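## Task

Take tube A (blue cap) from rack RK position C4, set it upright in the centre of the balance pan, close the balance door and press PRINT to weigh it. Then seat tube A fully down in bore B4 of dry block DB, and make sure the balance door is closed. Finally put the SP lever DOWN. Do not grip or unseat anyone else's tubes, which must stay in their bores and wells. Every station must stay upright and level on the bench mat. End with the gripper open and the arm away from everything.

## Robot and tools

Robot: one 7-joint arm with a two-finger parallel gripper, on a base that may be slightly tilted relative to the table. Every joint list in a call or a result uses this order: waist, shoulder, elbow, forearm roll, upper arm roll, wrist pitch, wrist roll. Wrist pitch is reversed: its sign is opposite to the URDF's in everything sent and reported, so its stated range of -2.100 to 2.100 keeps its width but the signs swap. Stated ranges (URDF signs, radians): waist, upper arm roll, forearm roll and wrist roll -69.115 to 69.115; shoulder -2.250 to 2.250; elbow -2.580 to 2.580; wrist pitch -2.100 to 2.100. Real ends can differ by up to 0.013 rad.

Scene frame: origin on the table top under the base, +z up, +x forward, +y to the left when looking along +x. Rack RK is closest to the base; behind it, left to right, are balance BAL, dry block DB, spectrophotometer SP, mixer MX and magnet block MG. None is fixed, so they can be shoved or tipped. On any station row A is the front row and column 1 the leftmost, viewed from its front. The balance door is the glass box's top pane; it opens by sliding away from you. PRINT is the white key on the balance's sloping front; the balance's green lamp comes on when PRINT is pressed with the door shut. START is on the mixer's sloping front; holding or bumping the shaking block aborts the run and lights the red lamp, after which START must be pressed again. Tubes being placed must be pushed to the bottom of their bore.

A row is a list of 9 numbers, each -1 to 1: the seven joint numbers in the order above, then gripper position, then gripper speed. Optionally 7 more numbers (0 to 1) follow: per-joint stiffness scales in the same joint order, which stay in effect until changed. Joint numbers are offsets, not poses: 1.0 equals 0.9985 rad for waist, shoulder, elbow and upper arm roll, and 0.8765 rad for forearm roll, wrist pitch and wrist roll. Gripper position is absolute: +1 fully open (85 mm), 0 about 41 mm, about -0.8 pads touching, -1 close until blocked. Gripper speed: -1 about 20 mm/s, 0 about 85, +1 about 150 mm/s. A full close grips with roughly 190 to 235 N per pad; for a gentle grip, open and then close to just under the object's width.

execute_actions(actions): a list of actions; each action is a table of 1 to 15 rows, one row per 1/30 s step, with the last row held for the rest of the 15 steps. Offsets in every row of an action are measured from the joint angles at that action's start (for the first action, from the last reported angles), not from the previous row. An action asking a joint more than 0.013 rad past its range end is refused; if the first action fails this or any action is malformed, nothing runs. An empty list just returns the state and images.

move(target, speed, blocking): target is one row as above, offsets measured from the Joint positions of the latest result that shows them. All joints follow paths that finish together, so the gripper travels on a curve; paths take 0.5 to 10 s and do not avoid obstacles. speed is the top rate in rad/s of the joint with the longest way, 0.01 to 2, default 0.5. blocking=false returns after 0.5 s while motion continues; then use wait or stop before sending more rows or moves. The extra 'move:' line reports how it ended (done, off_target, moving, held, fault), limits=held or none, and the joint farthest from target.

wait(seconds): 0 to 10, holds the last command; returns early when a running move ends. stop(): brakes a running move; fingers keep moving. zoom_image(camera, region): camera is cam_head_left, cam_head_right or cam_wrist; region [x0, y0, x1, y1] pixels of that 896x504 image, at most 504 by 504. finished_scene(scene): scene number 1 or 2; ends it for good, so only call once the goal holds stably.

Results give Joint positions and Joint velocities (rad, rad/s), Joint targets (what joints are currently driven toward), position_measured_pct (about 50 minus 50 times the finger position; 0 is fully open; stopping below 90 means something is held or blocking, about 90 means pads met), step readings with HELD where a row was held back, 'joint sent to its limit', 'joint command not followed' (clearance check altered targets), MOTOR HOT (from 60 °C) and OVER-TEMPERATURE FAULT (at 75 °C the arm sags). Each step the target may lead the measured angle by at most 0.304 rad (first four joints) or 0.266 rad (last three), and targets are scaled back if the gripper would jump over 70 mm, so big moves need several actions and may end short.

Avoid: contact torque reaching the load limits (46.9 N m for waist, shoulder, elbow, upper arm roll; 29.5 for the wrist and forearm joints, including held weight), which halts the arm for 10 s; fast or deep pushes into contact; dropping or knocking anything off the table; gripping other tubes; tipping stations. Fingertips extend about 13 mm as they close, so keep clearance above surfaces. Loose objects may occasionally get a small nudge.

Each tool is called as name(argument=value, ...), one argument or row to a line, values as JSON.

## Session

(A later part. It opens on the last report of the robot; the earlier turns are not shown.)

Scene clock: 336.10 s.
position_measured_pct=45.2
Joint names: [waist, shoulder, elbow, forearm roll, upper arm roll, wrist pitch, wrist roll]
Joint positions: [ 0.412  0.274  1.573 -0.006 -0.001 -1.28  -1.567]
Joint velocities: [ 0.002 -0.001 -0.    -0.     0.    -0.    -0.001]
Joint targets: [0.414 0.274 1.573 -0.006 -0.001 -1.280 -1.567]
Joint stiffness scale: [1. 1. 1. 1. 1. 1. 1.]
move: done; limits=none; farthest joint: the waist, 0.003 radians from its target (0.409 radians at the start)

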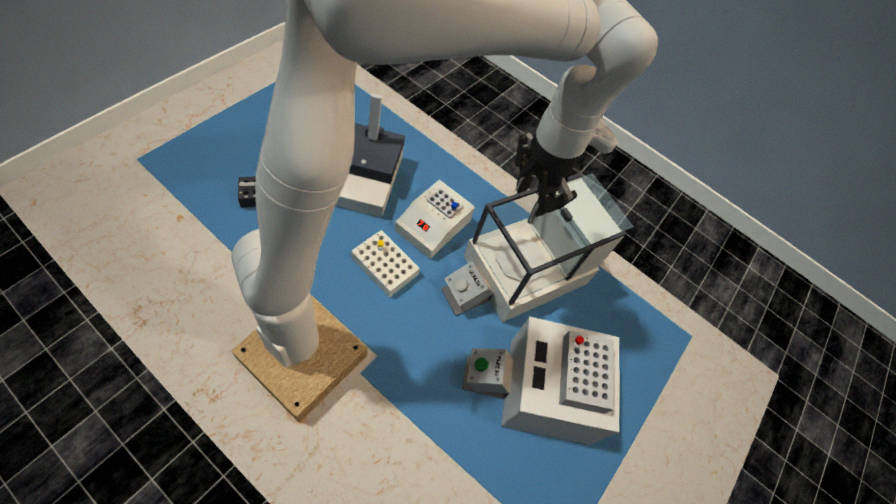

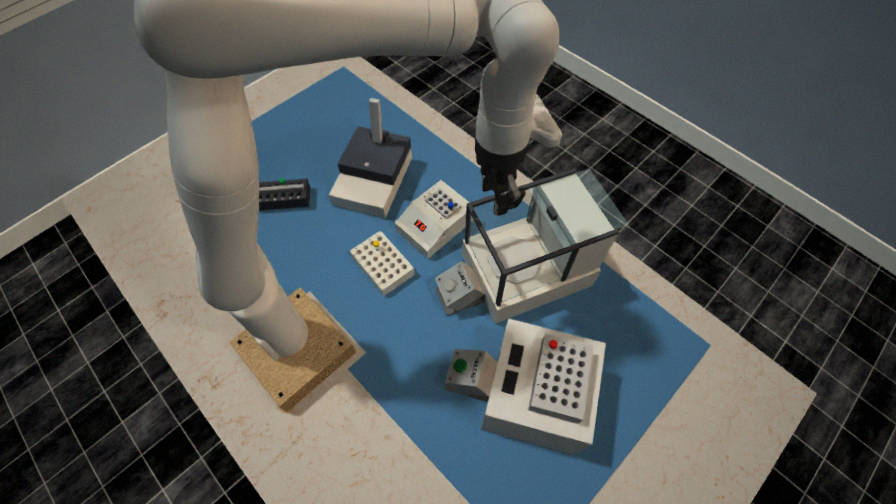

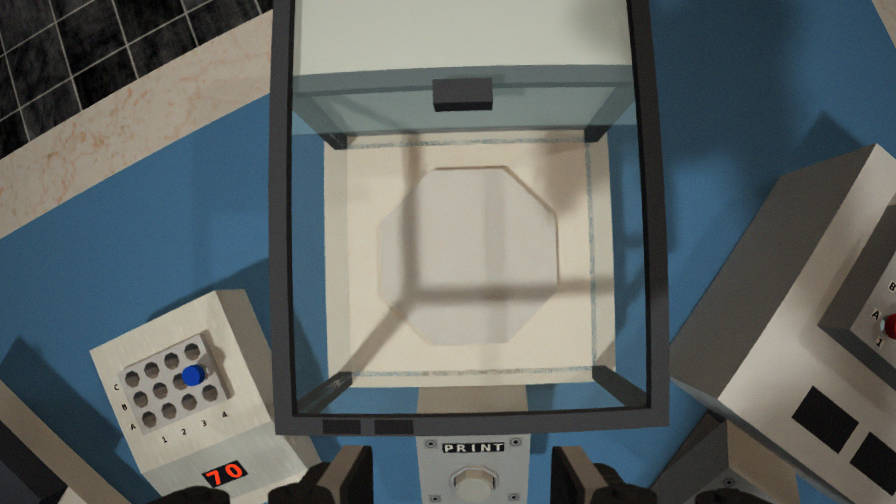

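move(
  target=[0,0.376,-0.412,0,0,-0.06,0,0.1,0],
)

move(
  target=[0,0.033,0.089,0,0,0.138,0,0.1,0],
  speed=0.12,
)

move(
  target=[0,0,0,0,0,0,0,-0.38,0],
)

move(
  target=[0,-0.13,0.247,0,0,0.136,0,-0.38,0],
  speed=0.15,
)

Scene clock: 340.90 s.
position_measured_pct=45.2
Joint names: [waist, shoulder, elbow, forearm roll, upper arm roll, wrist pitch, wrist roll]
Joint positions: [ 0.412  0.647  1.167 -0.006 -0.001 -1.327 -1.567]
Joint velocities: [-0.001  0.003 -0.    -0.     0.     0.    -0.   ]
Joint targets: [0.412 0.650 1.162 -0.006 -0.001 -1.333 -1.567]
Joint stiffness scale: [1. 1. 1. 1. 1. 1. 1.]
move: done; limits=none; farthest joint: the elbow, 0.005 radians from its target (0.412 radians at the start)

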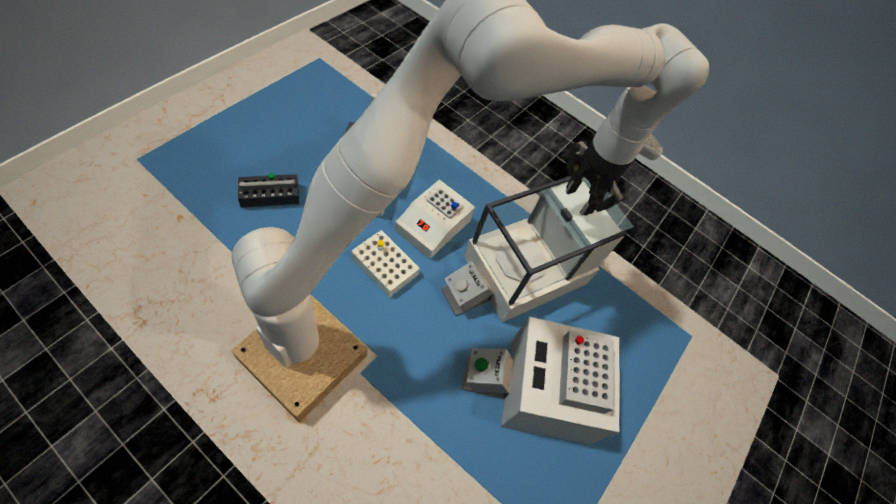

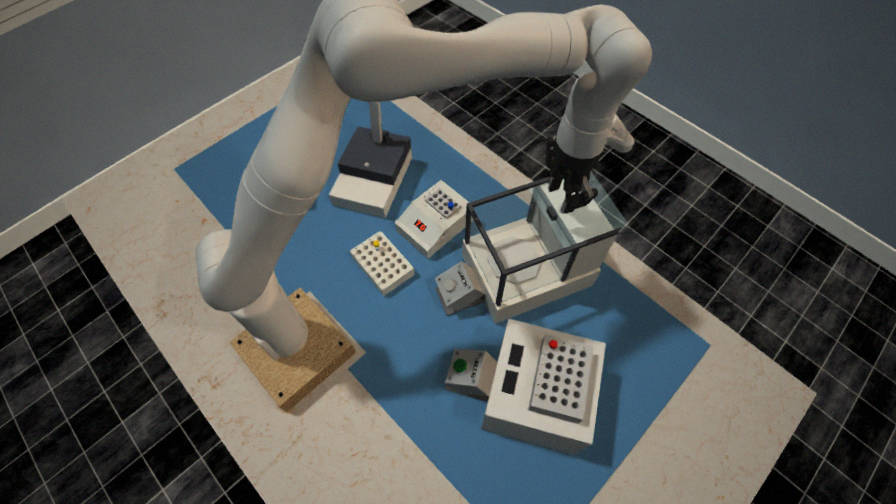

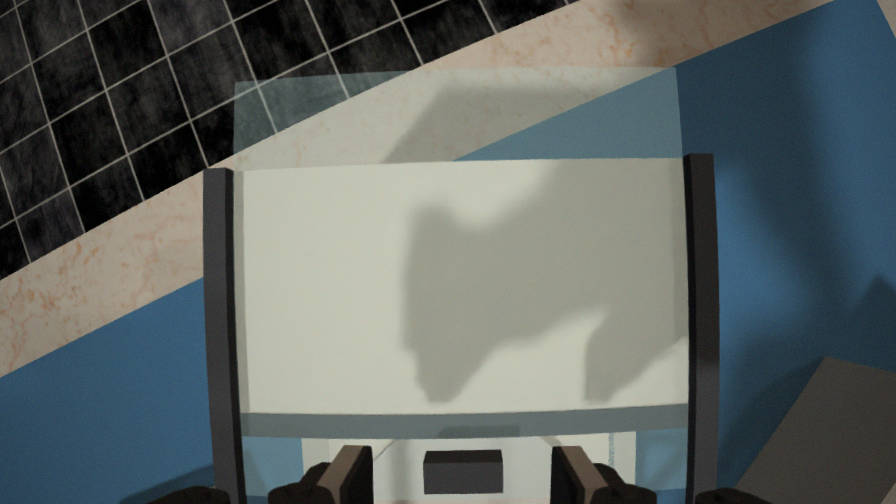

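Scene clock: 342.23 s.
position_measured_pct=45.2
Joint names: [waist, shoulder, elbow, forearm roll, upper arm roll, wrist pitch, wrist roll]
Joint positions: [ 0.412  0.678  1.251 -0.006 -0.001 -1.212 -1.567]
Joint velocities: [-0.001  0.001  0.001 -0.     0.     0.    -0.001]
Joint targets: [0.412 0.680 1.256 -0.006 -0.001 -1.207 -1.567]
Joint stiffness scale: [1. 1. 1. 1. 1. 1. 1.]
move: done; limits=none; farthest joint: the wrist pitch, 0.006 radians from its target (0.121 radians at the start)

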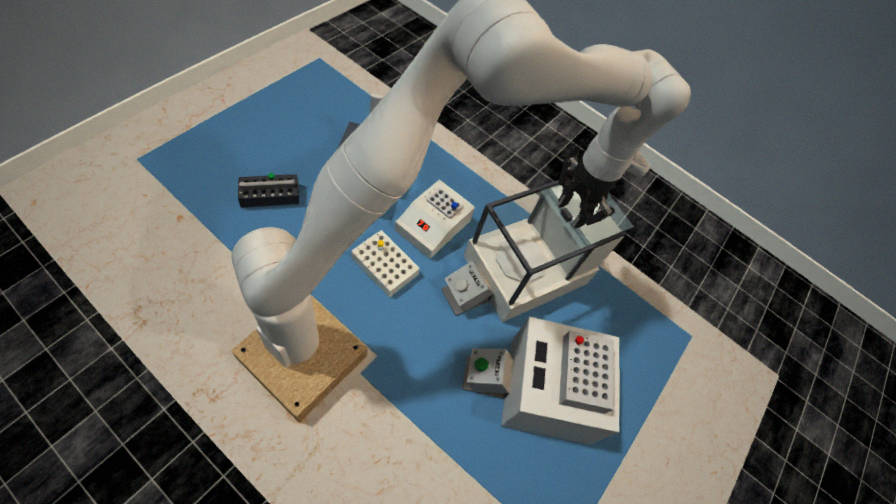

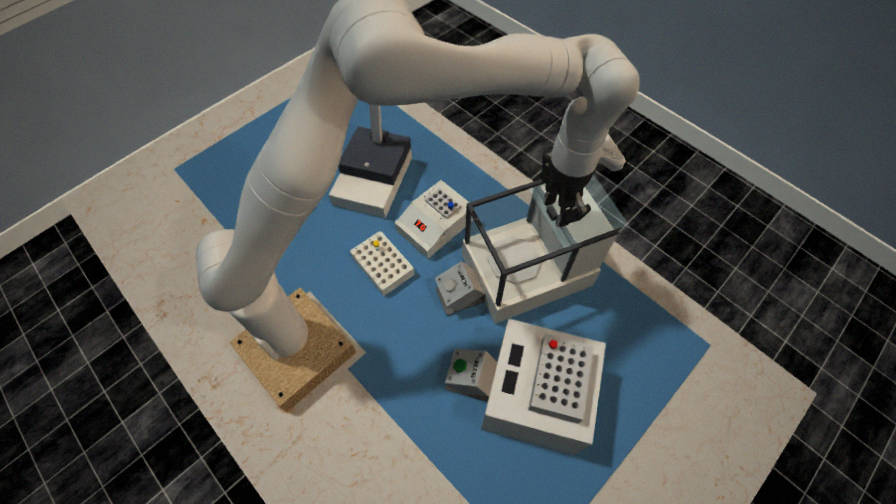

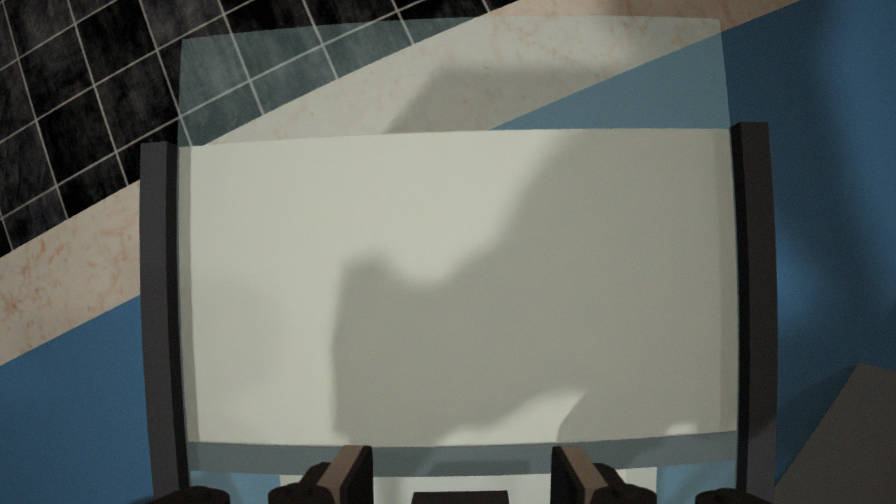

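Scene clock: 342.77 s.
position_measured_pct=67.5
Joint names: [waist, shoulder, elbow, forearm roll, upper arm roll, wrist pitch, wrist roll]
Joint positions: [ 0.412  0.677  1.251 -0.006 -0.001 -1.212 -1.567]
Joint velocities: [ 0.    -0.    -0.    -0.001 -0.     0.    -0.001]
Joint targets: [0.412 0.678 1.251 -0.006 -0.001 -1.212 -1.567]
Joint stiffness scale: [1. 1. 1. 1. 1. 1. 1.]
move: done; limits=none; farthest joint: the shoulder, 0.001 radians from its target (0.000 radians at the start)

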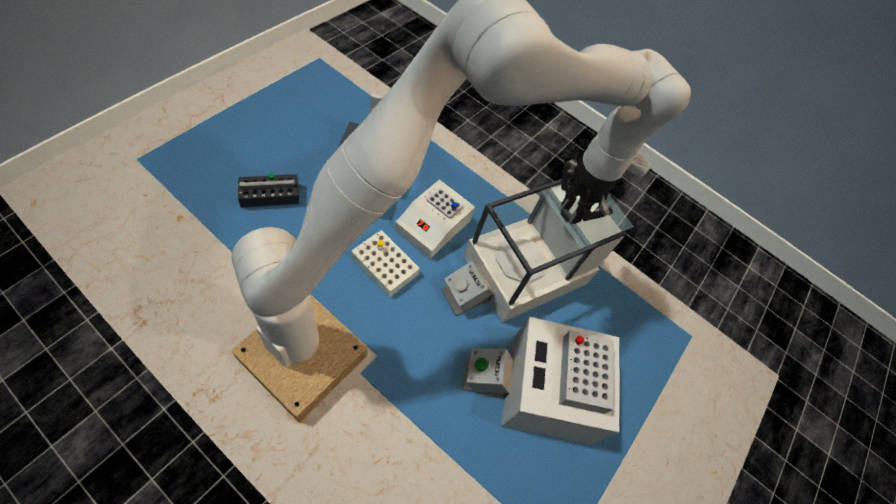

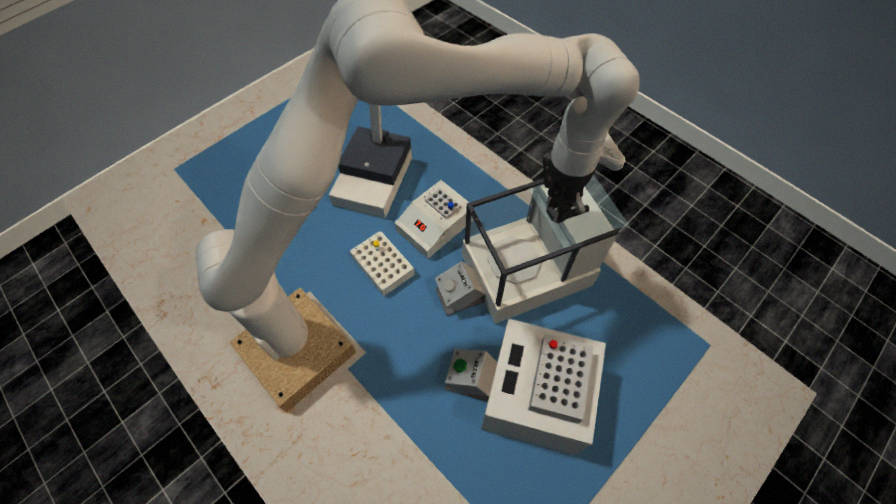

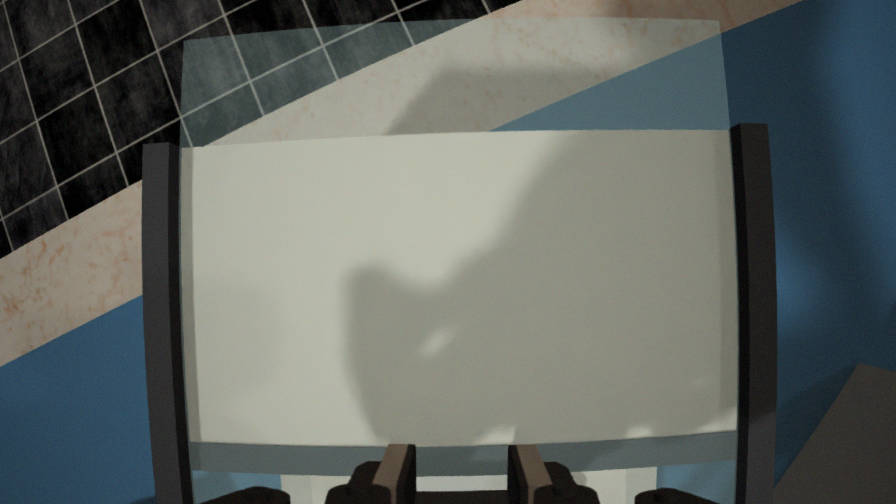

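Scene clock: 344.83 s.
position_measured_pct=67.5
Joint names: [waist, shoulder, elbow, forearm roll, upper arm roll, wrist pitch, wrist roll]
Joint positions: [ 0.412  0.549  1.492 -0.006 -0.001 -1.097 -1.567]
Joint velocities: [ 0.    -0.002  0.001 -0.001 -0.    -0.    -0.001]
Joint targets: [0.412 0.547 1.497 -0.006 -0.001 -1.092 -1.567]
Joint stiffness scale: [1. 1. 1. 1. 1. 1. 1.]
move: done; limits=none; farthest joint: the elbow, 0.006 radians from its target (0.247 radians at the start)

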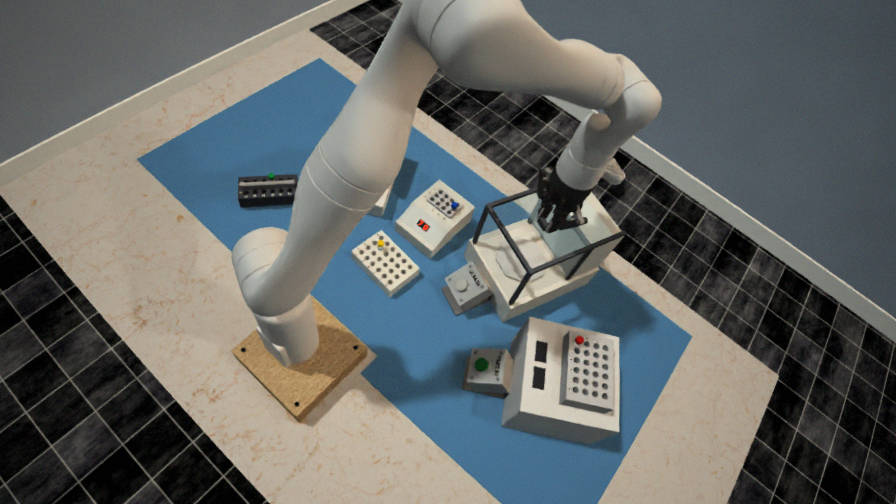

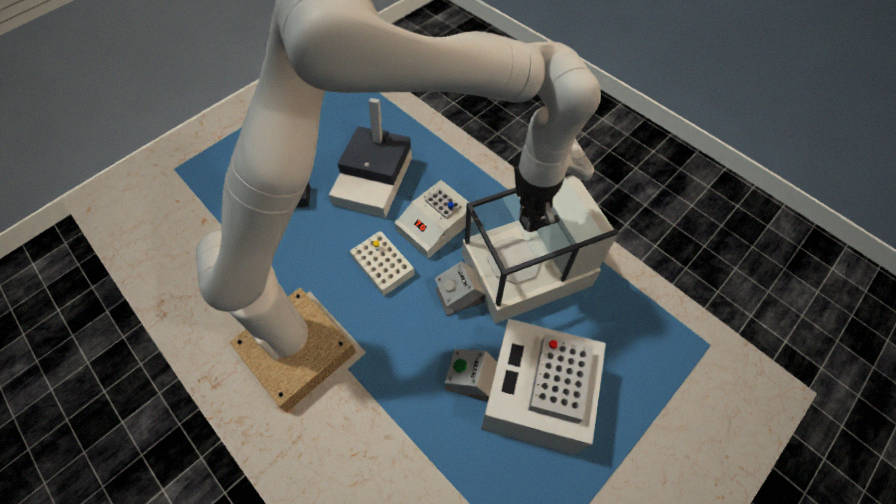

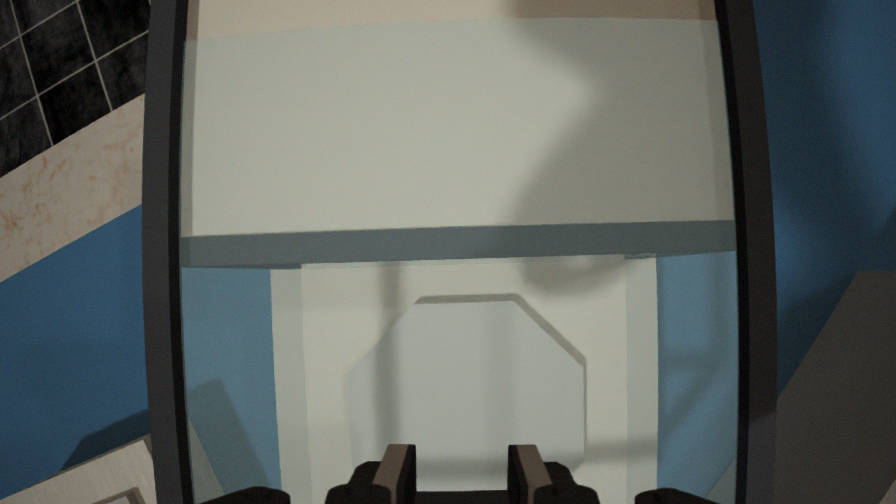

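execute_actions(
  actions=[],
)

move(
  target=[0.003,-0.129,0.227,0,0,0.108,0,-0.38,0],
  speed=0.15,
)

move(
  target=[0,0,0,0,0,0,0,0.1,0],
)

move(
  target=[0,-0.104,-0.053,0,0,-0.185,0,0.1,0],
  speed=0.3,
)

move(
  target=[0,-0.05,-0.095,0,0,-0.15,0,0.1,0],
  speed=0.3,
)

Scene clock: 362.20 s.
position_measured_pct=67.5
Joint names: [waist, shoulder, elbow, forearm roll, upper arm roll, wrist pitch, wrist roll]
Joint positions: [ 0.412  0.549  1.492 -0.006 -0.001 -1.097 -1.567]
Joint velocities: [-0.     0.002 -0.    -0.001  0.     0.     0.   ]
Joint targets: [0.412 0.547 1.497 -0.006 -0.001 -1.092 -1.567]
Joint stiffness scale: [1. 1. 1. 1. 1. 1. 1.]

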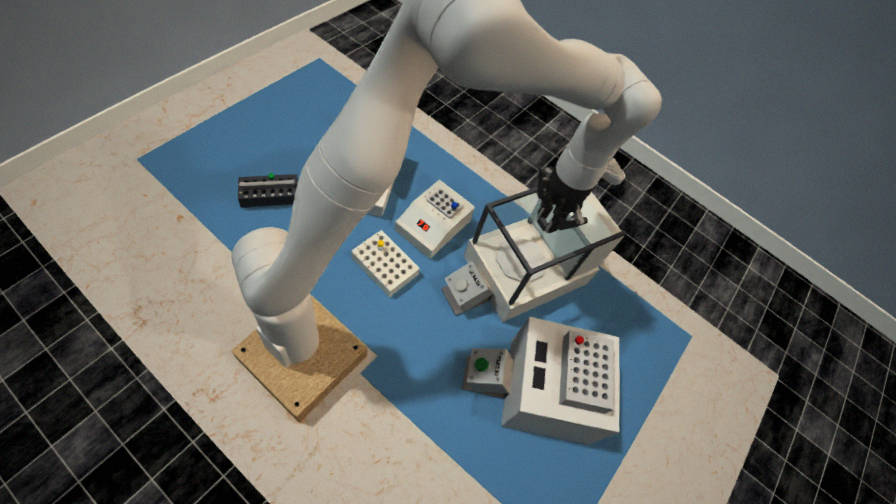

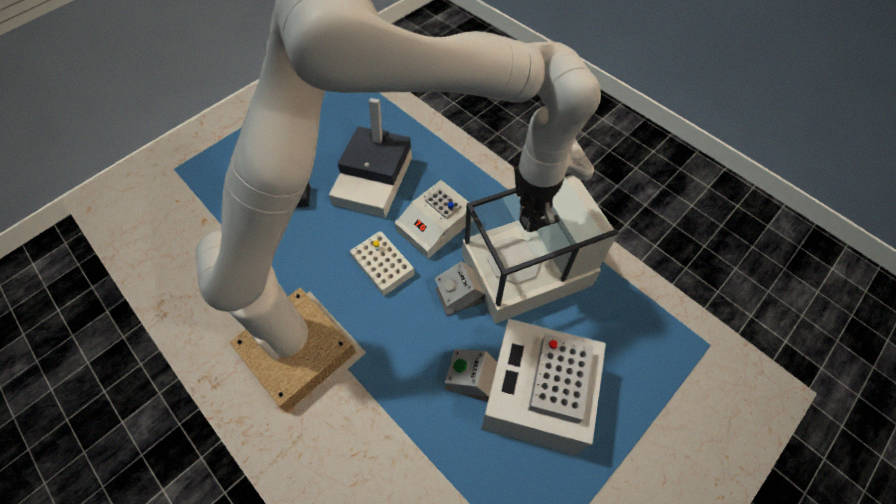

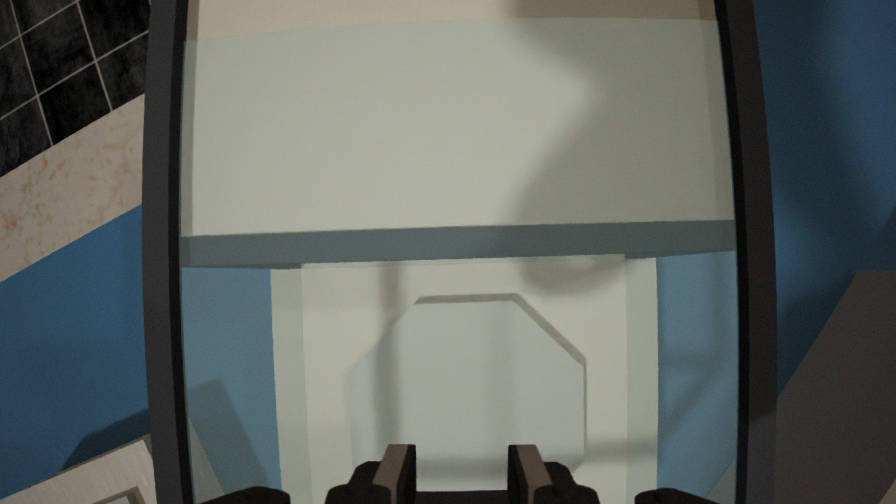

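Scene clock: 364.10 s.
position_measured_pct=67.5
Joint names: [waist, shoulder, elbow, forearm roll, upper arm roll, wrist pitch, wrist roll]
Joint positions: [ 0.414  0.423  1.713 -0.006 -0.001 -1.006 -1.567]
Joint velocities: [-0.    -0.     0.002  0.     0.     0.001 -0.   ]
Joint targets: [0.415 0.420 1.718 -0.006 -0.001 -1.002 -1.567]
Joint stiffness scale: [1. 1. 1. 1. 1. 1. 1.]
move: done; limits=none; farthest joint: the elbow, 0.006 radians from its target (0.227 radians at the start)

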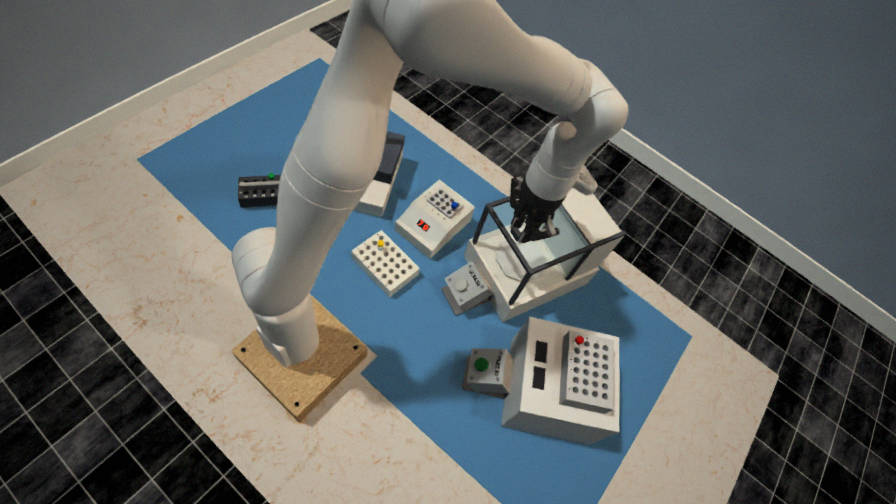

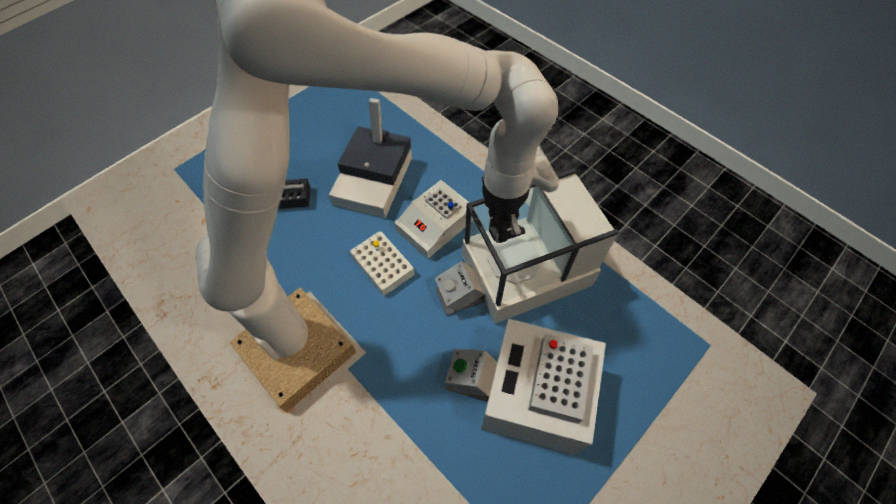

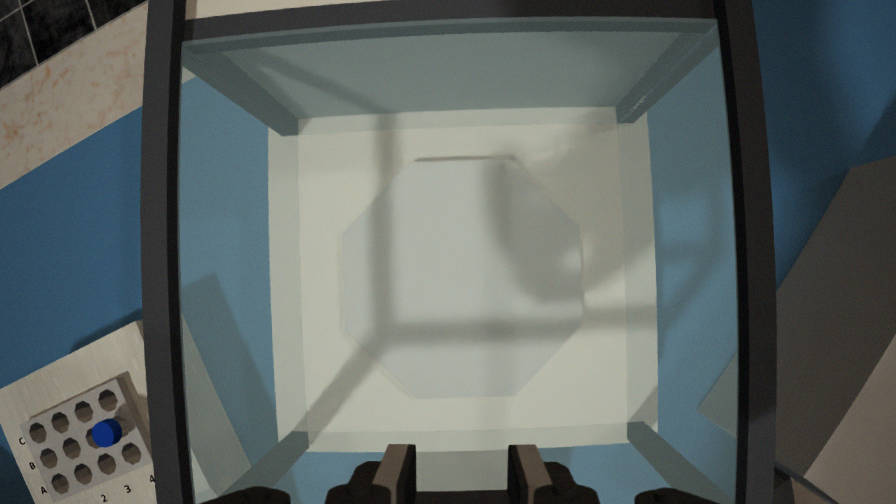

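Scene clock: 364.70 s.
position_measured_pct=45.2
Joint names: [waist, shoulder, elbow, forearm roll, upper arm roll, wrist pitch, wrist roll]
Joint positions: [ 0.414  0.423  1.713 -0.006 -0.001 -1.006 -1.567]
Joint velocities: [ 0.001 -0.    -0.    -0.     0.     0.001 -0.   ]
Joint targets: [0.414 0.423 1.713 -0.006 -0.001 -1.006 -1.567]
Joint stiffness scale: [1. 1. 1. 1. 1. 1. 1.]
move: done; limits=none; farthest joint: the waist, 0.000 radians from its target (0.000 radians at the start)

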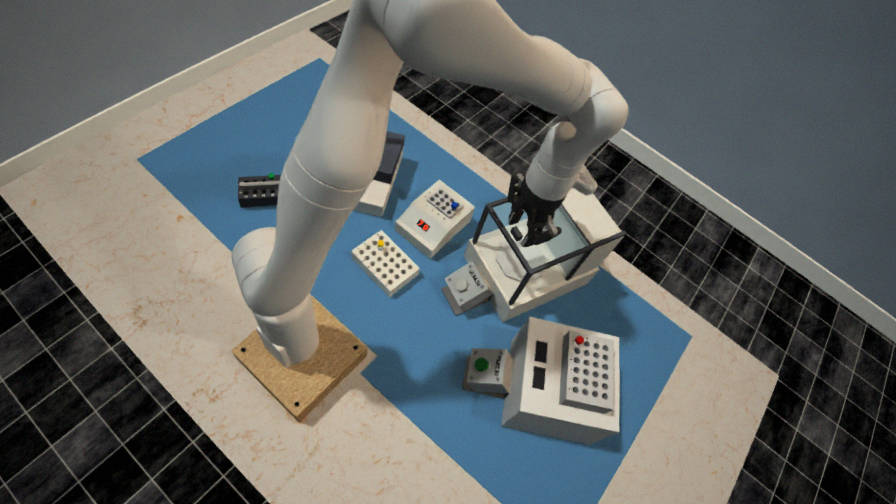

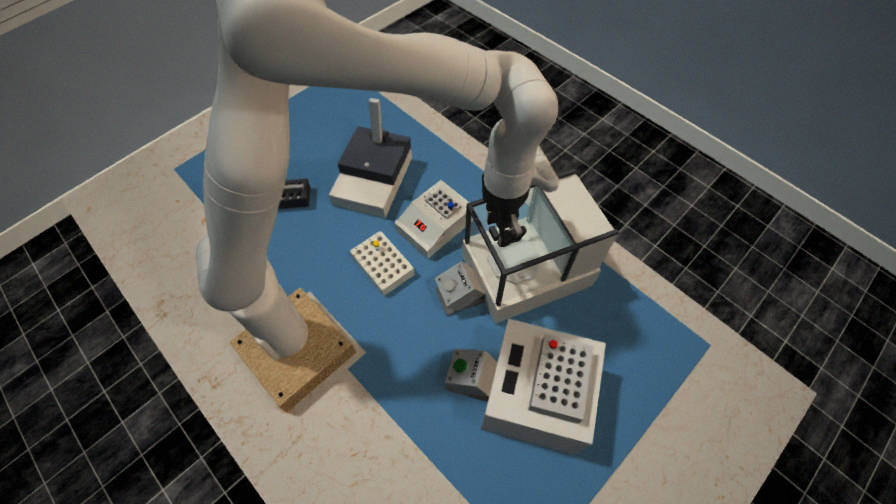

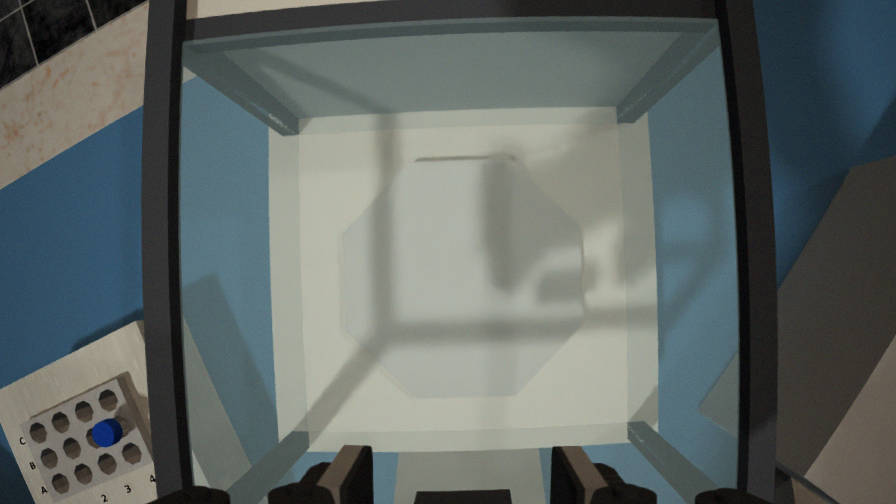

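Scene clock: 365.77 s.
position_measured_pct=45.2
Joint names: [waist, shoulder, elbow, forearm roll, upper arm roll, wrist pitch, wrist roll]
Joint positions: [ 0.414  0.321  1.665 -0.006 -0.001 -1.163 -1.567]
Joint velocities: [ 0.    -0.002  0.    -0.001  0.001 -0.001  0.   ]
Joint targets: [0.414 0.319 1.660 -0.006 -0.001 -1.168 -1.567]
Joint stiffness scale: [1. 1. 1. 1. 1. 1. 1.]
move: done; limits=none; farthest joint: the wrist pitch, 0.006 radians from its target (0.163 radians at the start)

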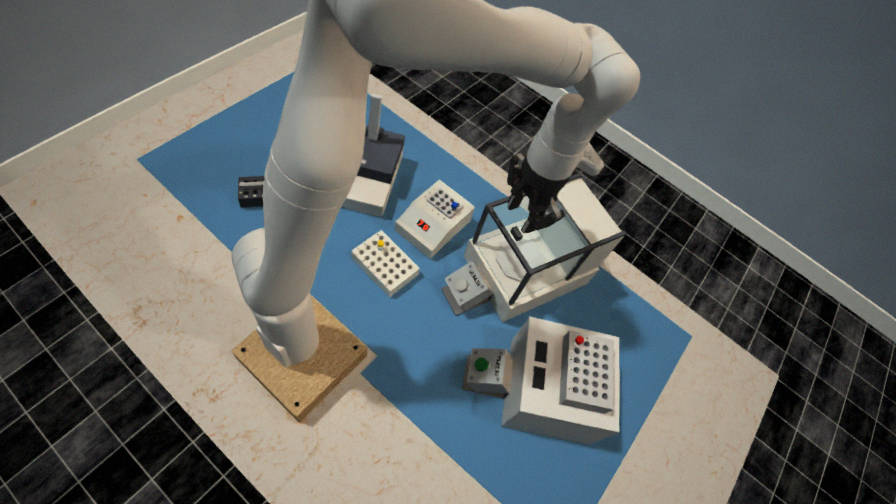

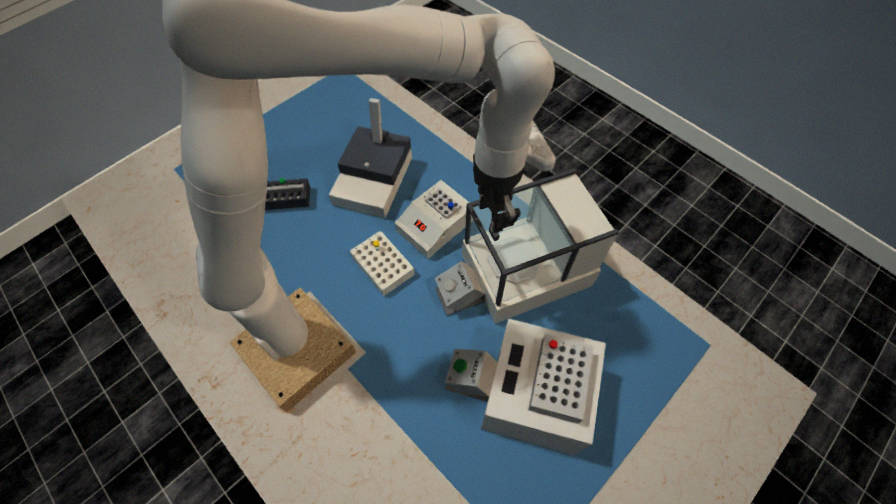

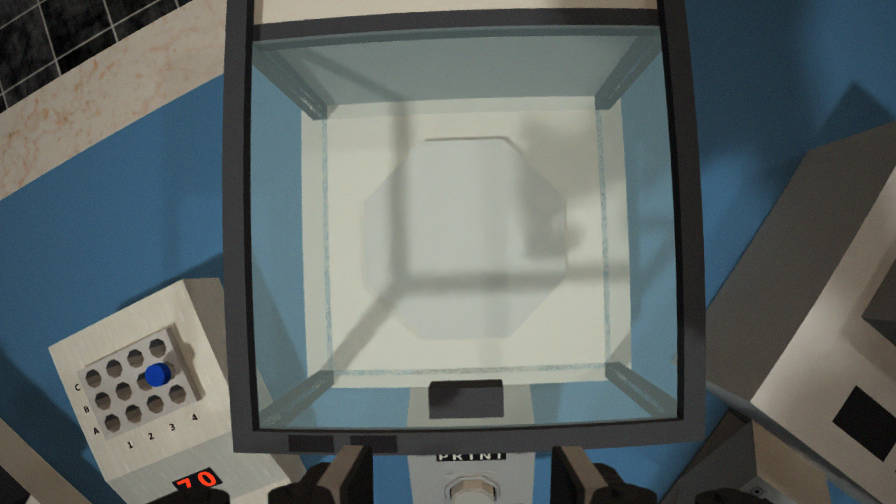

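Scene clock: 366.63 s.
position_measured_pct=45.2
Joint names: [waist, shoulder, elbow, forearm roll, upper arm roll, wrist pitch, wrist roll]
Joint positions: [ 0.414  0.274  1.575 -0.006 -0.001 -1.289 -1.567]
Joint velocities: [-0.    -0.001 -0.     0.    -0.    -0.002  0.   ]
Joint targets: [0.414 0.271 1.570 -0.006 -0.001 -1.294 -1.567]
Joint stiffness scale: [1. 1. 1. 1. 1. 1. 1.]
move: done; limits=none; farthest joint: the wrist pitch, 0.006 radians from its target (0.132 radians at the start)

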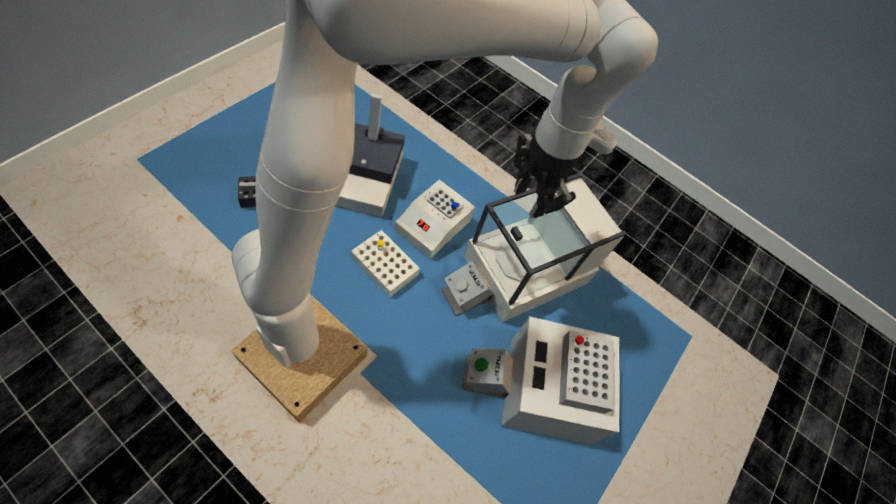

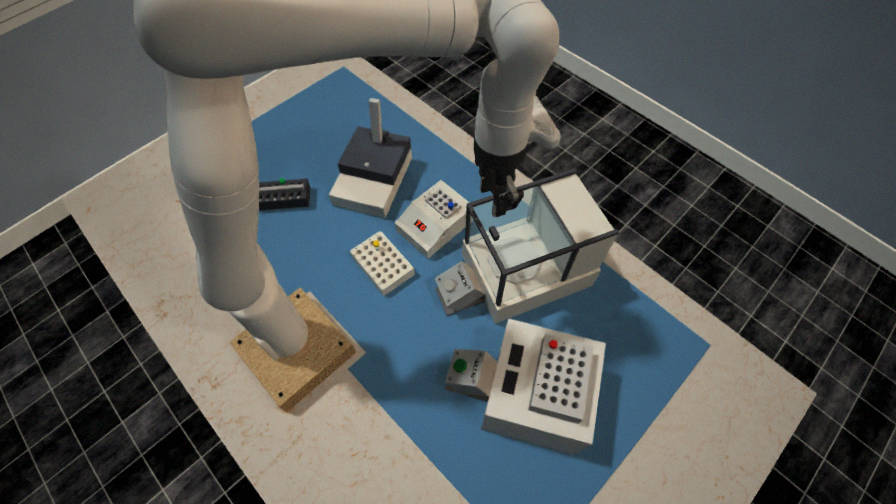

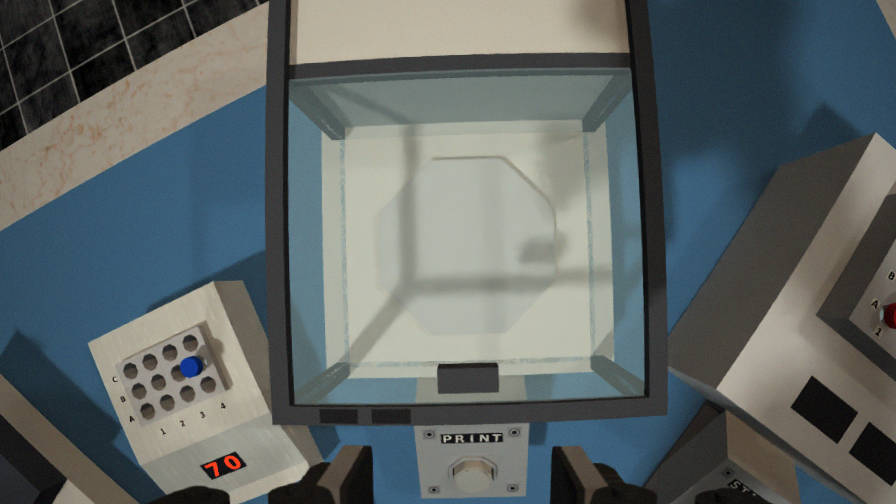

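move(
  target=[-0.86,0.06,-0.07,0,0,0,0,0.1,0],
  speed=0.6,
)

Scene clock: 371.03 s.
position_measured_pct=45.2
Joint names: [waist, shoulder, elbow, forearm roll, upper arm roll, wrist pitch, wrist roll]
Joint positions: [-0.442  0.332  1.51  -0.006 -0.001 -1.289 -1.567]
Joint velocities: [-0.004 -0.     0.    -0.    -0.001  0.     0.   ]
Joint targets: [-0.445 0.334 1.505 -0.006 -0.001 -1.289 -1.567]
Joint stiffness scale: [1. 1. 1. 1. 1. 1. 1.]
move: done; limits=none; farthest joint: the elbow, 0.005 radians from its target (0.070 radians at the start)

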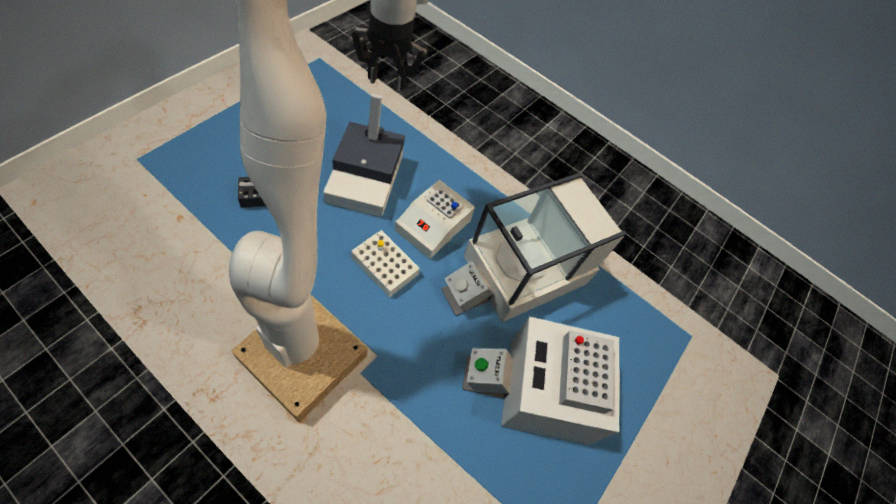

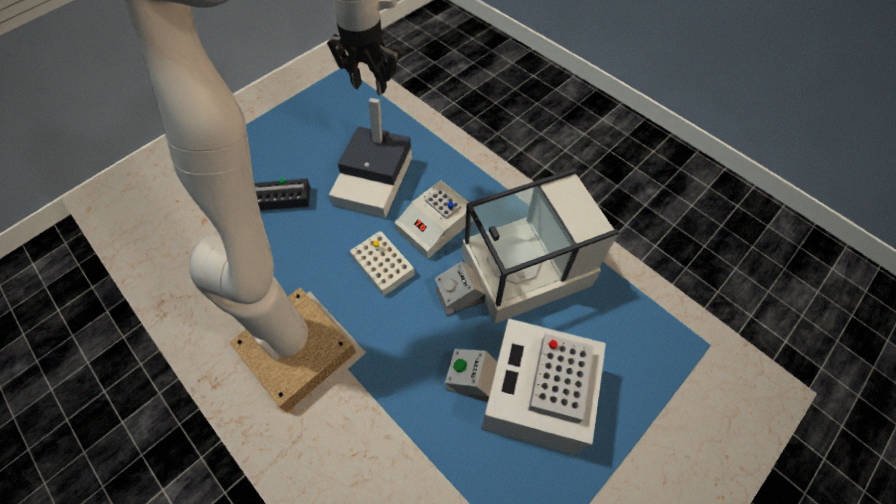

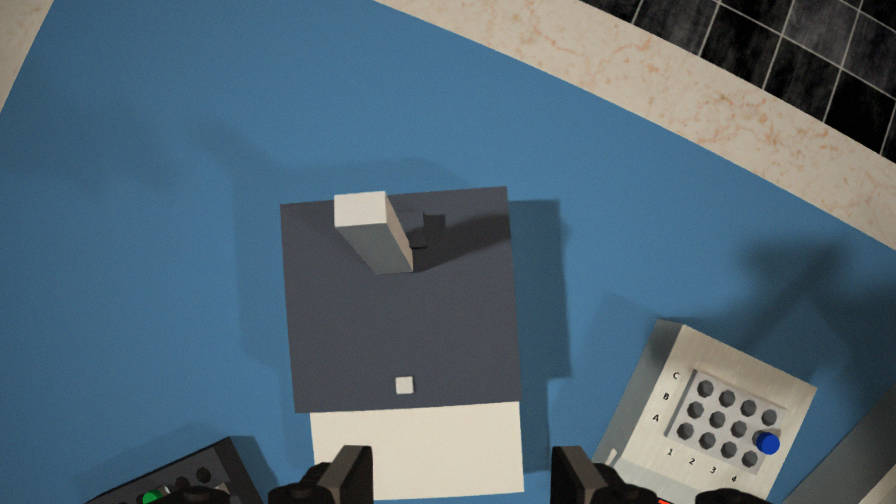

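move(
  target=[-0.096,0.243,-0.247,0,0,-0.03,0,0.1,0],
  speed=0.3,
)

Scene clock: 379.50 s.
position_measured_pct=45.2
Joint names: [waist, shoulder, elbow, forearm roll, upper arm roll, wrist pitch, wrist roll]
Joint positions: [-0.535  0.572  1.268 -0.006 -0.001 -1.31  -1.567]
Joint velocities: [-0.002  0.002 -0.     0.     0.    -0.     0.   ]
Joint targets: [-0.538 0.574 1.263 -0.006 -0.001 -1.315 -1.567]
Joint stiffness scale: [1. 1. 1. 1. 1. 1. 1.]
move: done; limits=none; farthest joint: the elbow, 0.005 radians from its target (0.247 radians at the start)

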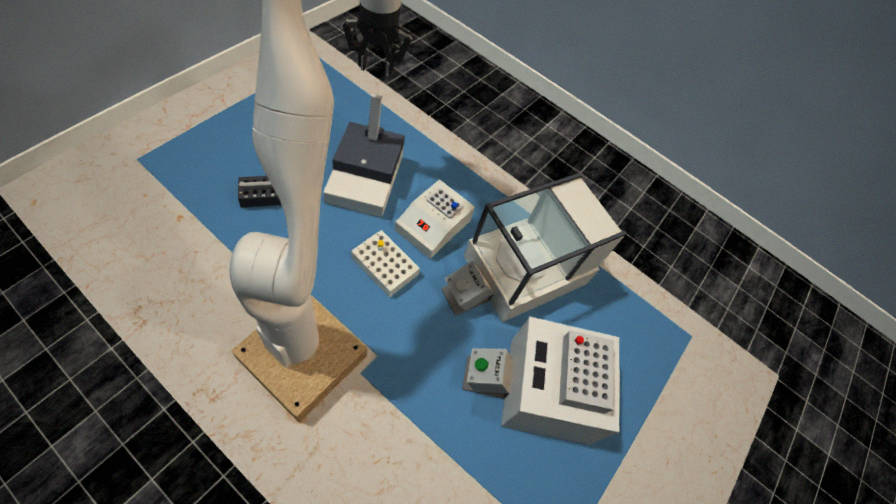

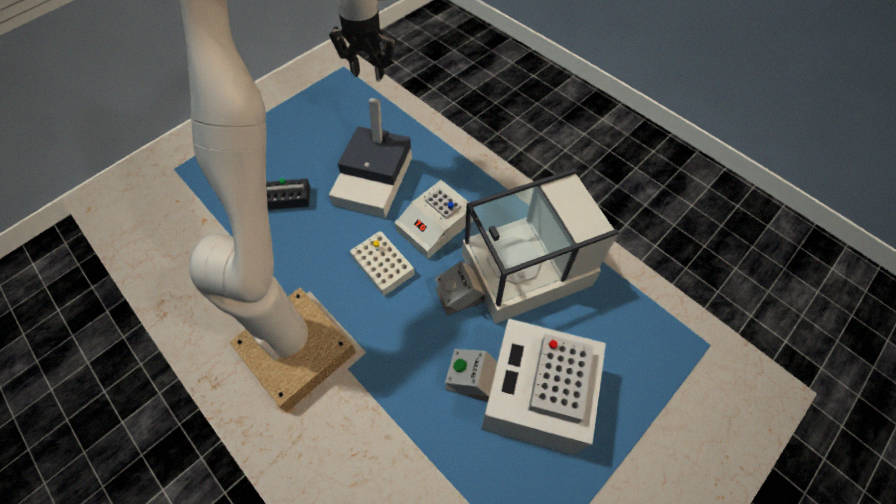

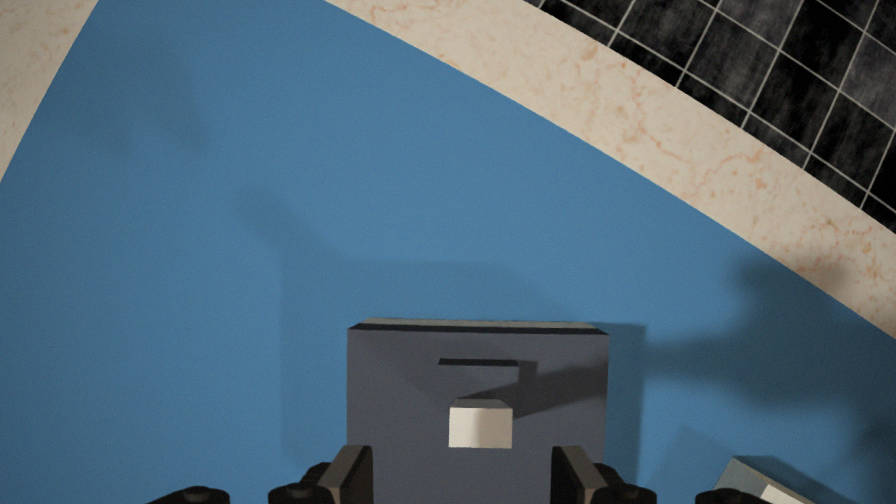

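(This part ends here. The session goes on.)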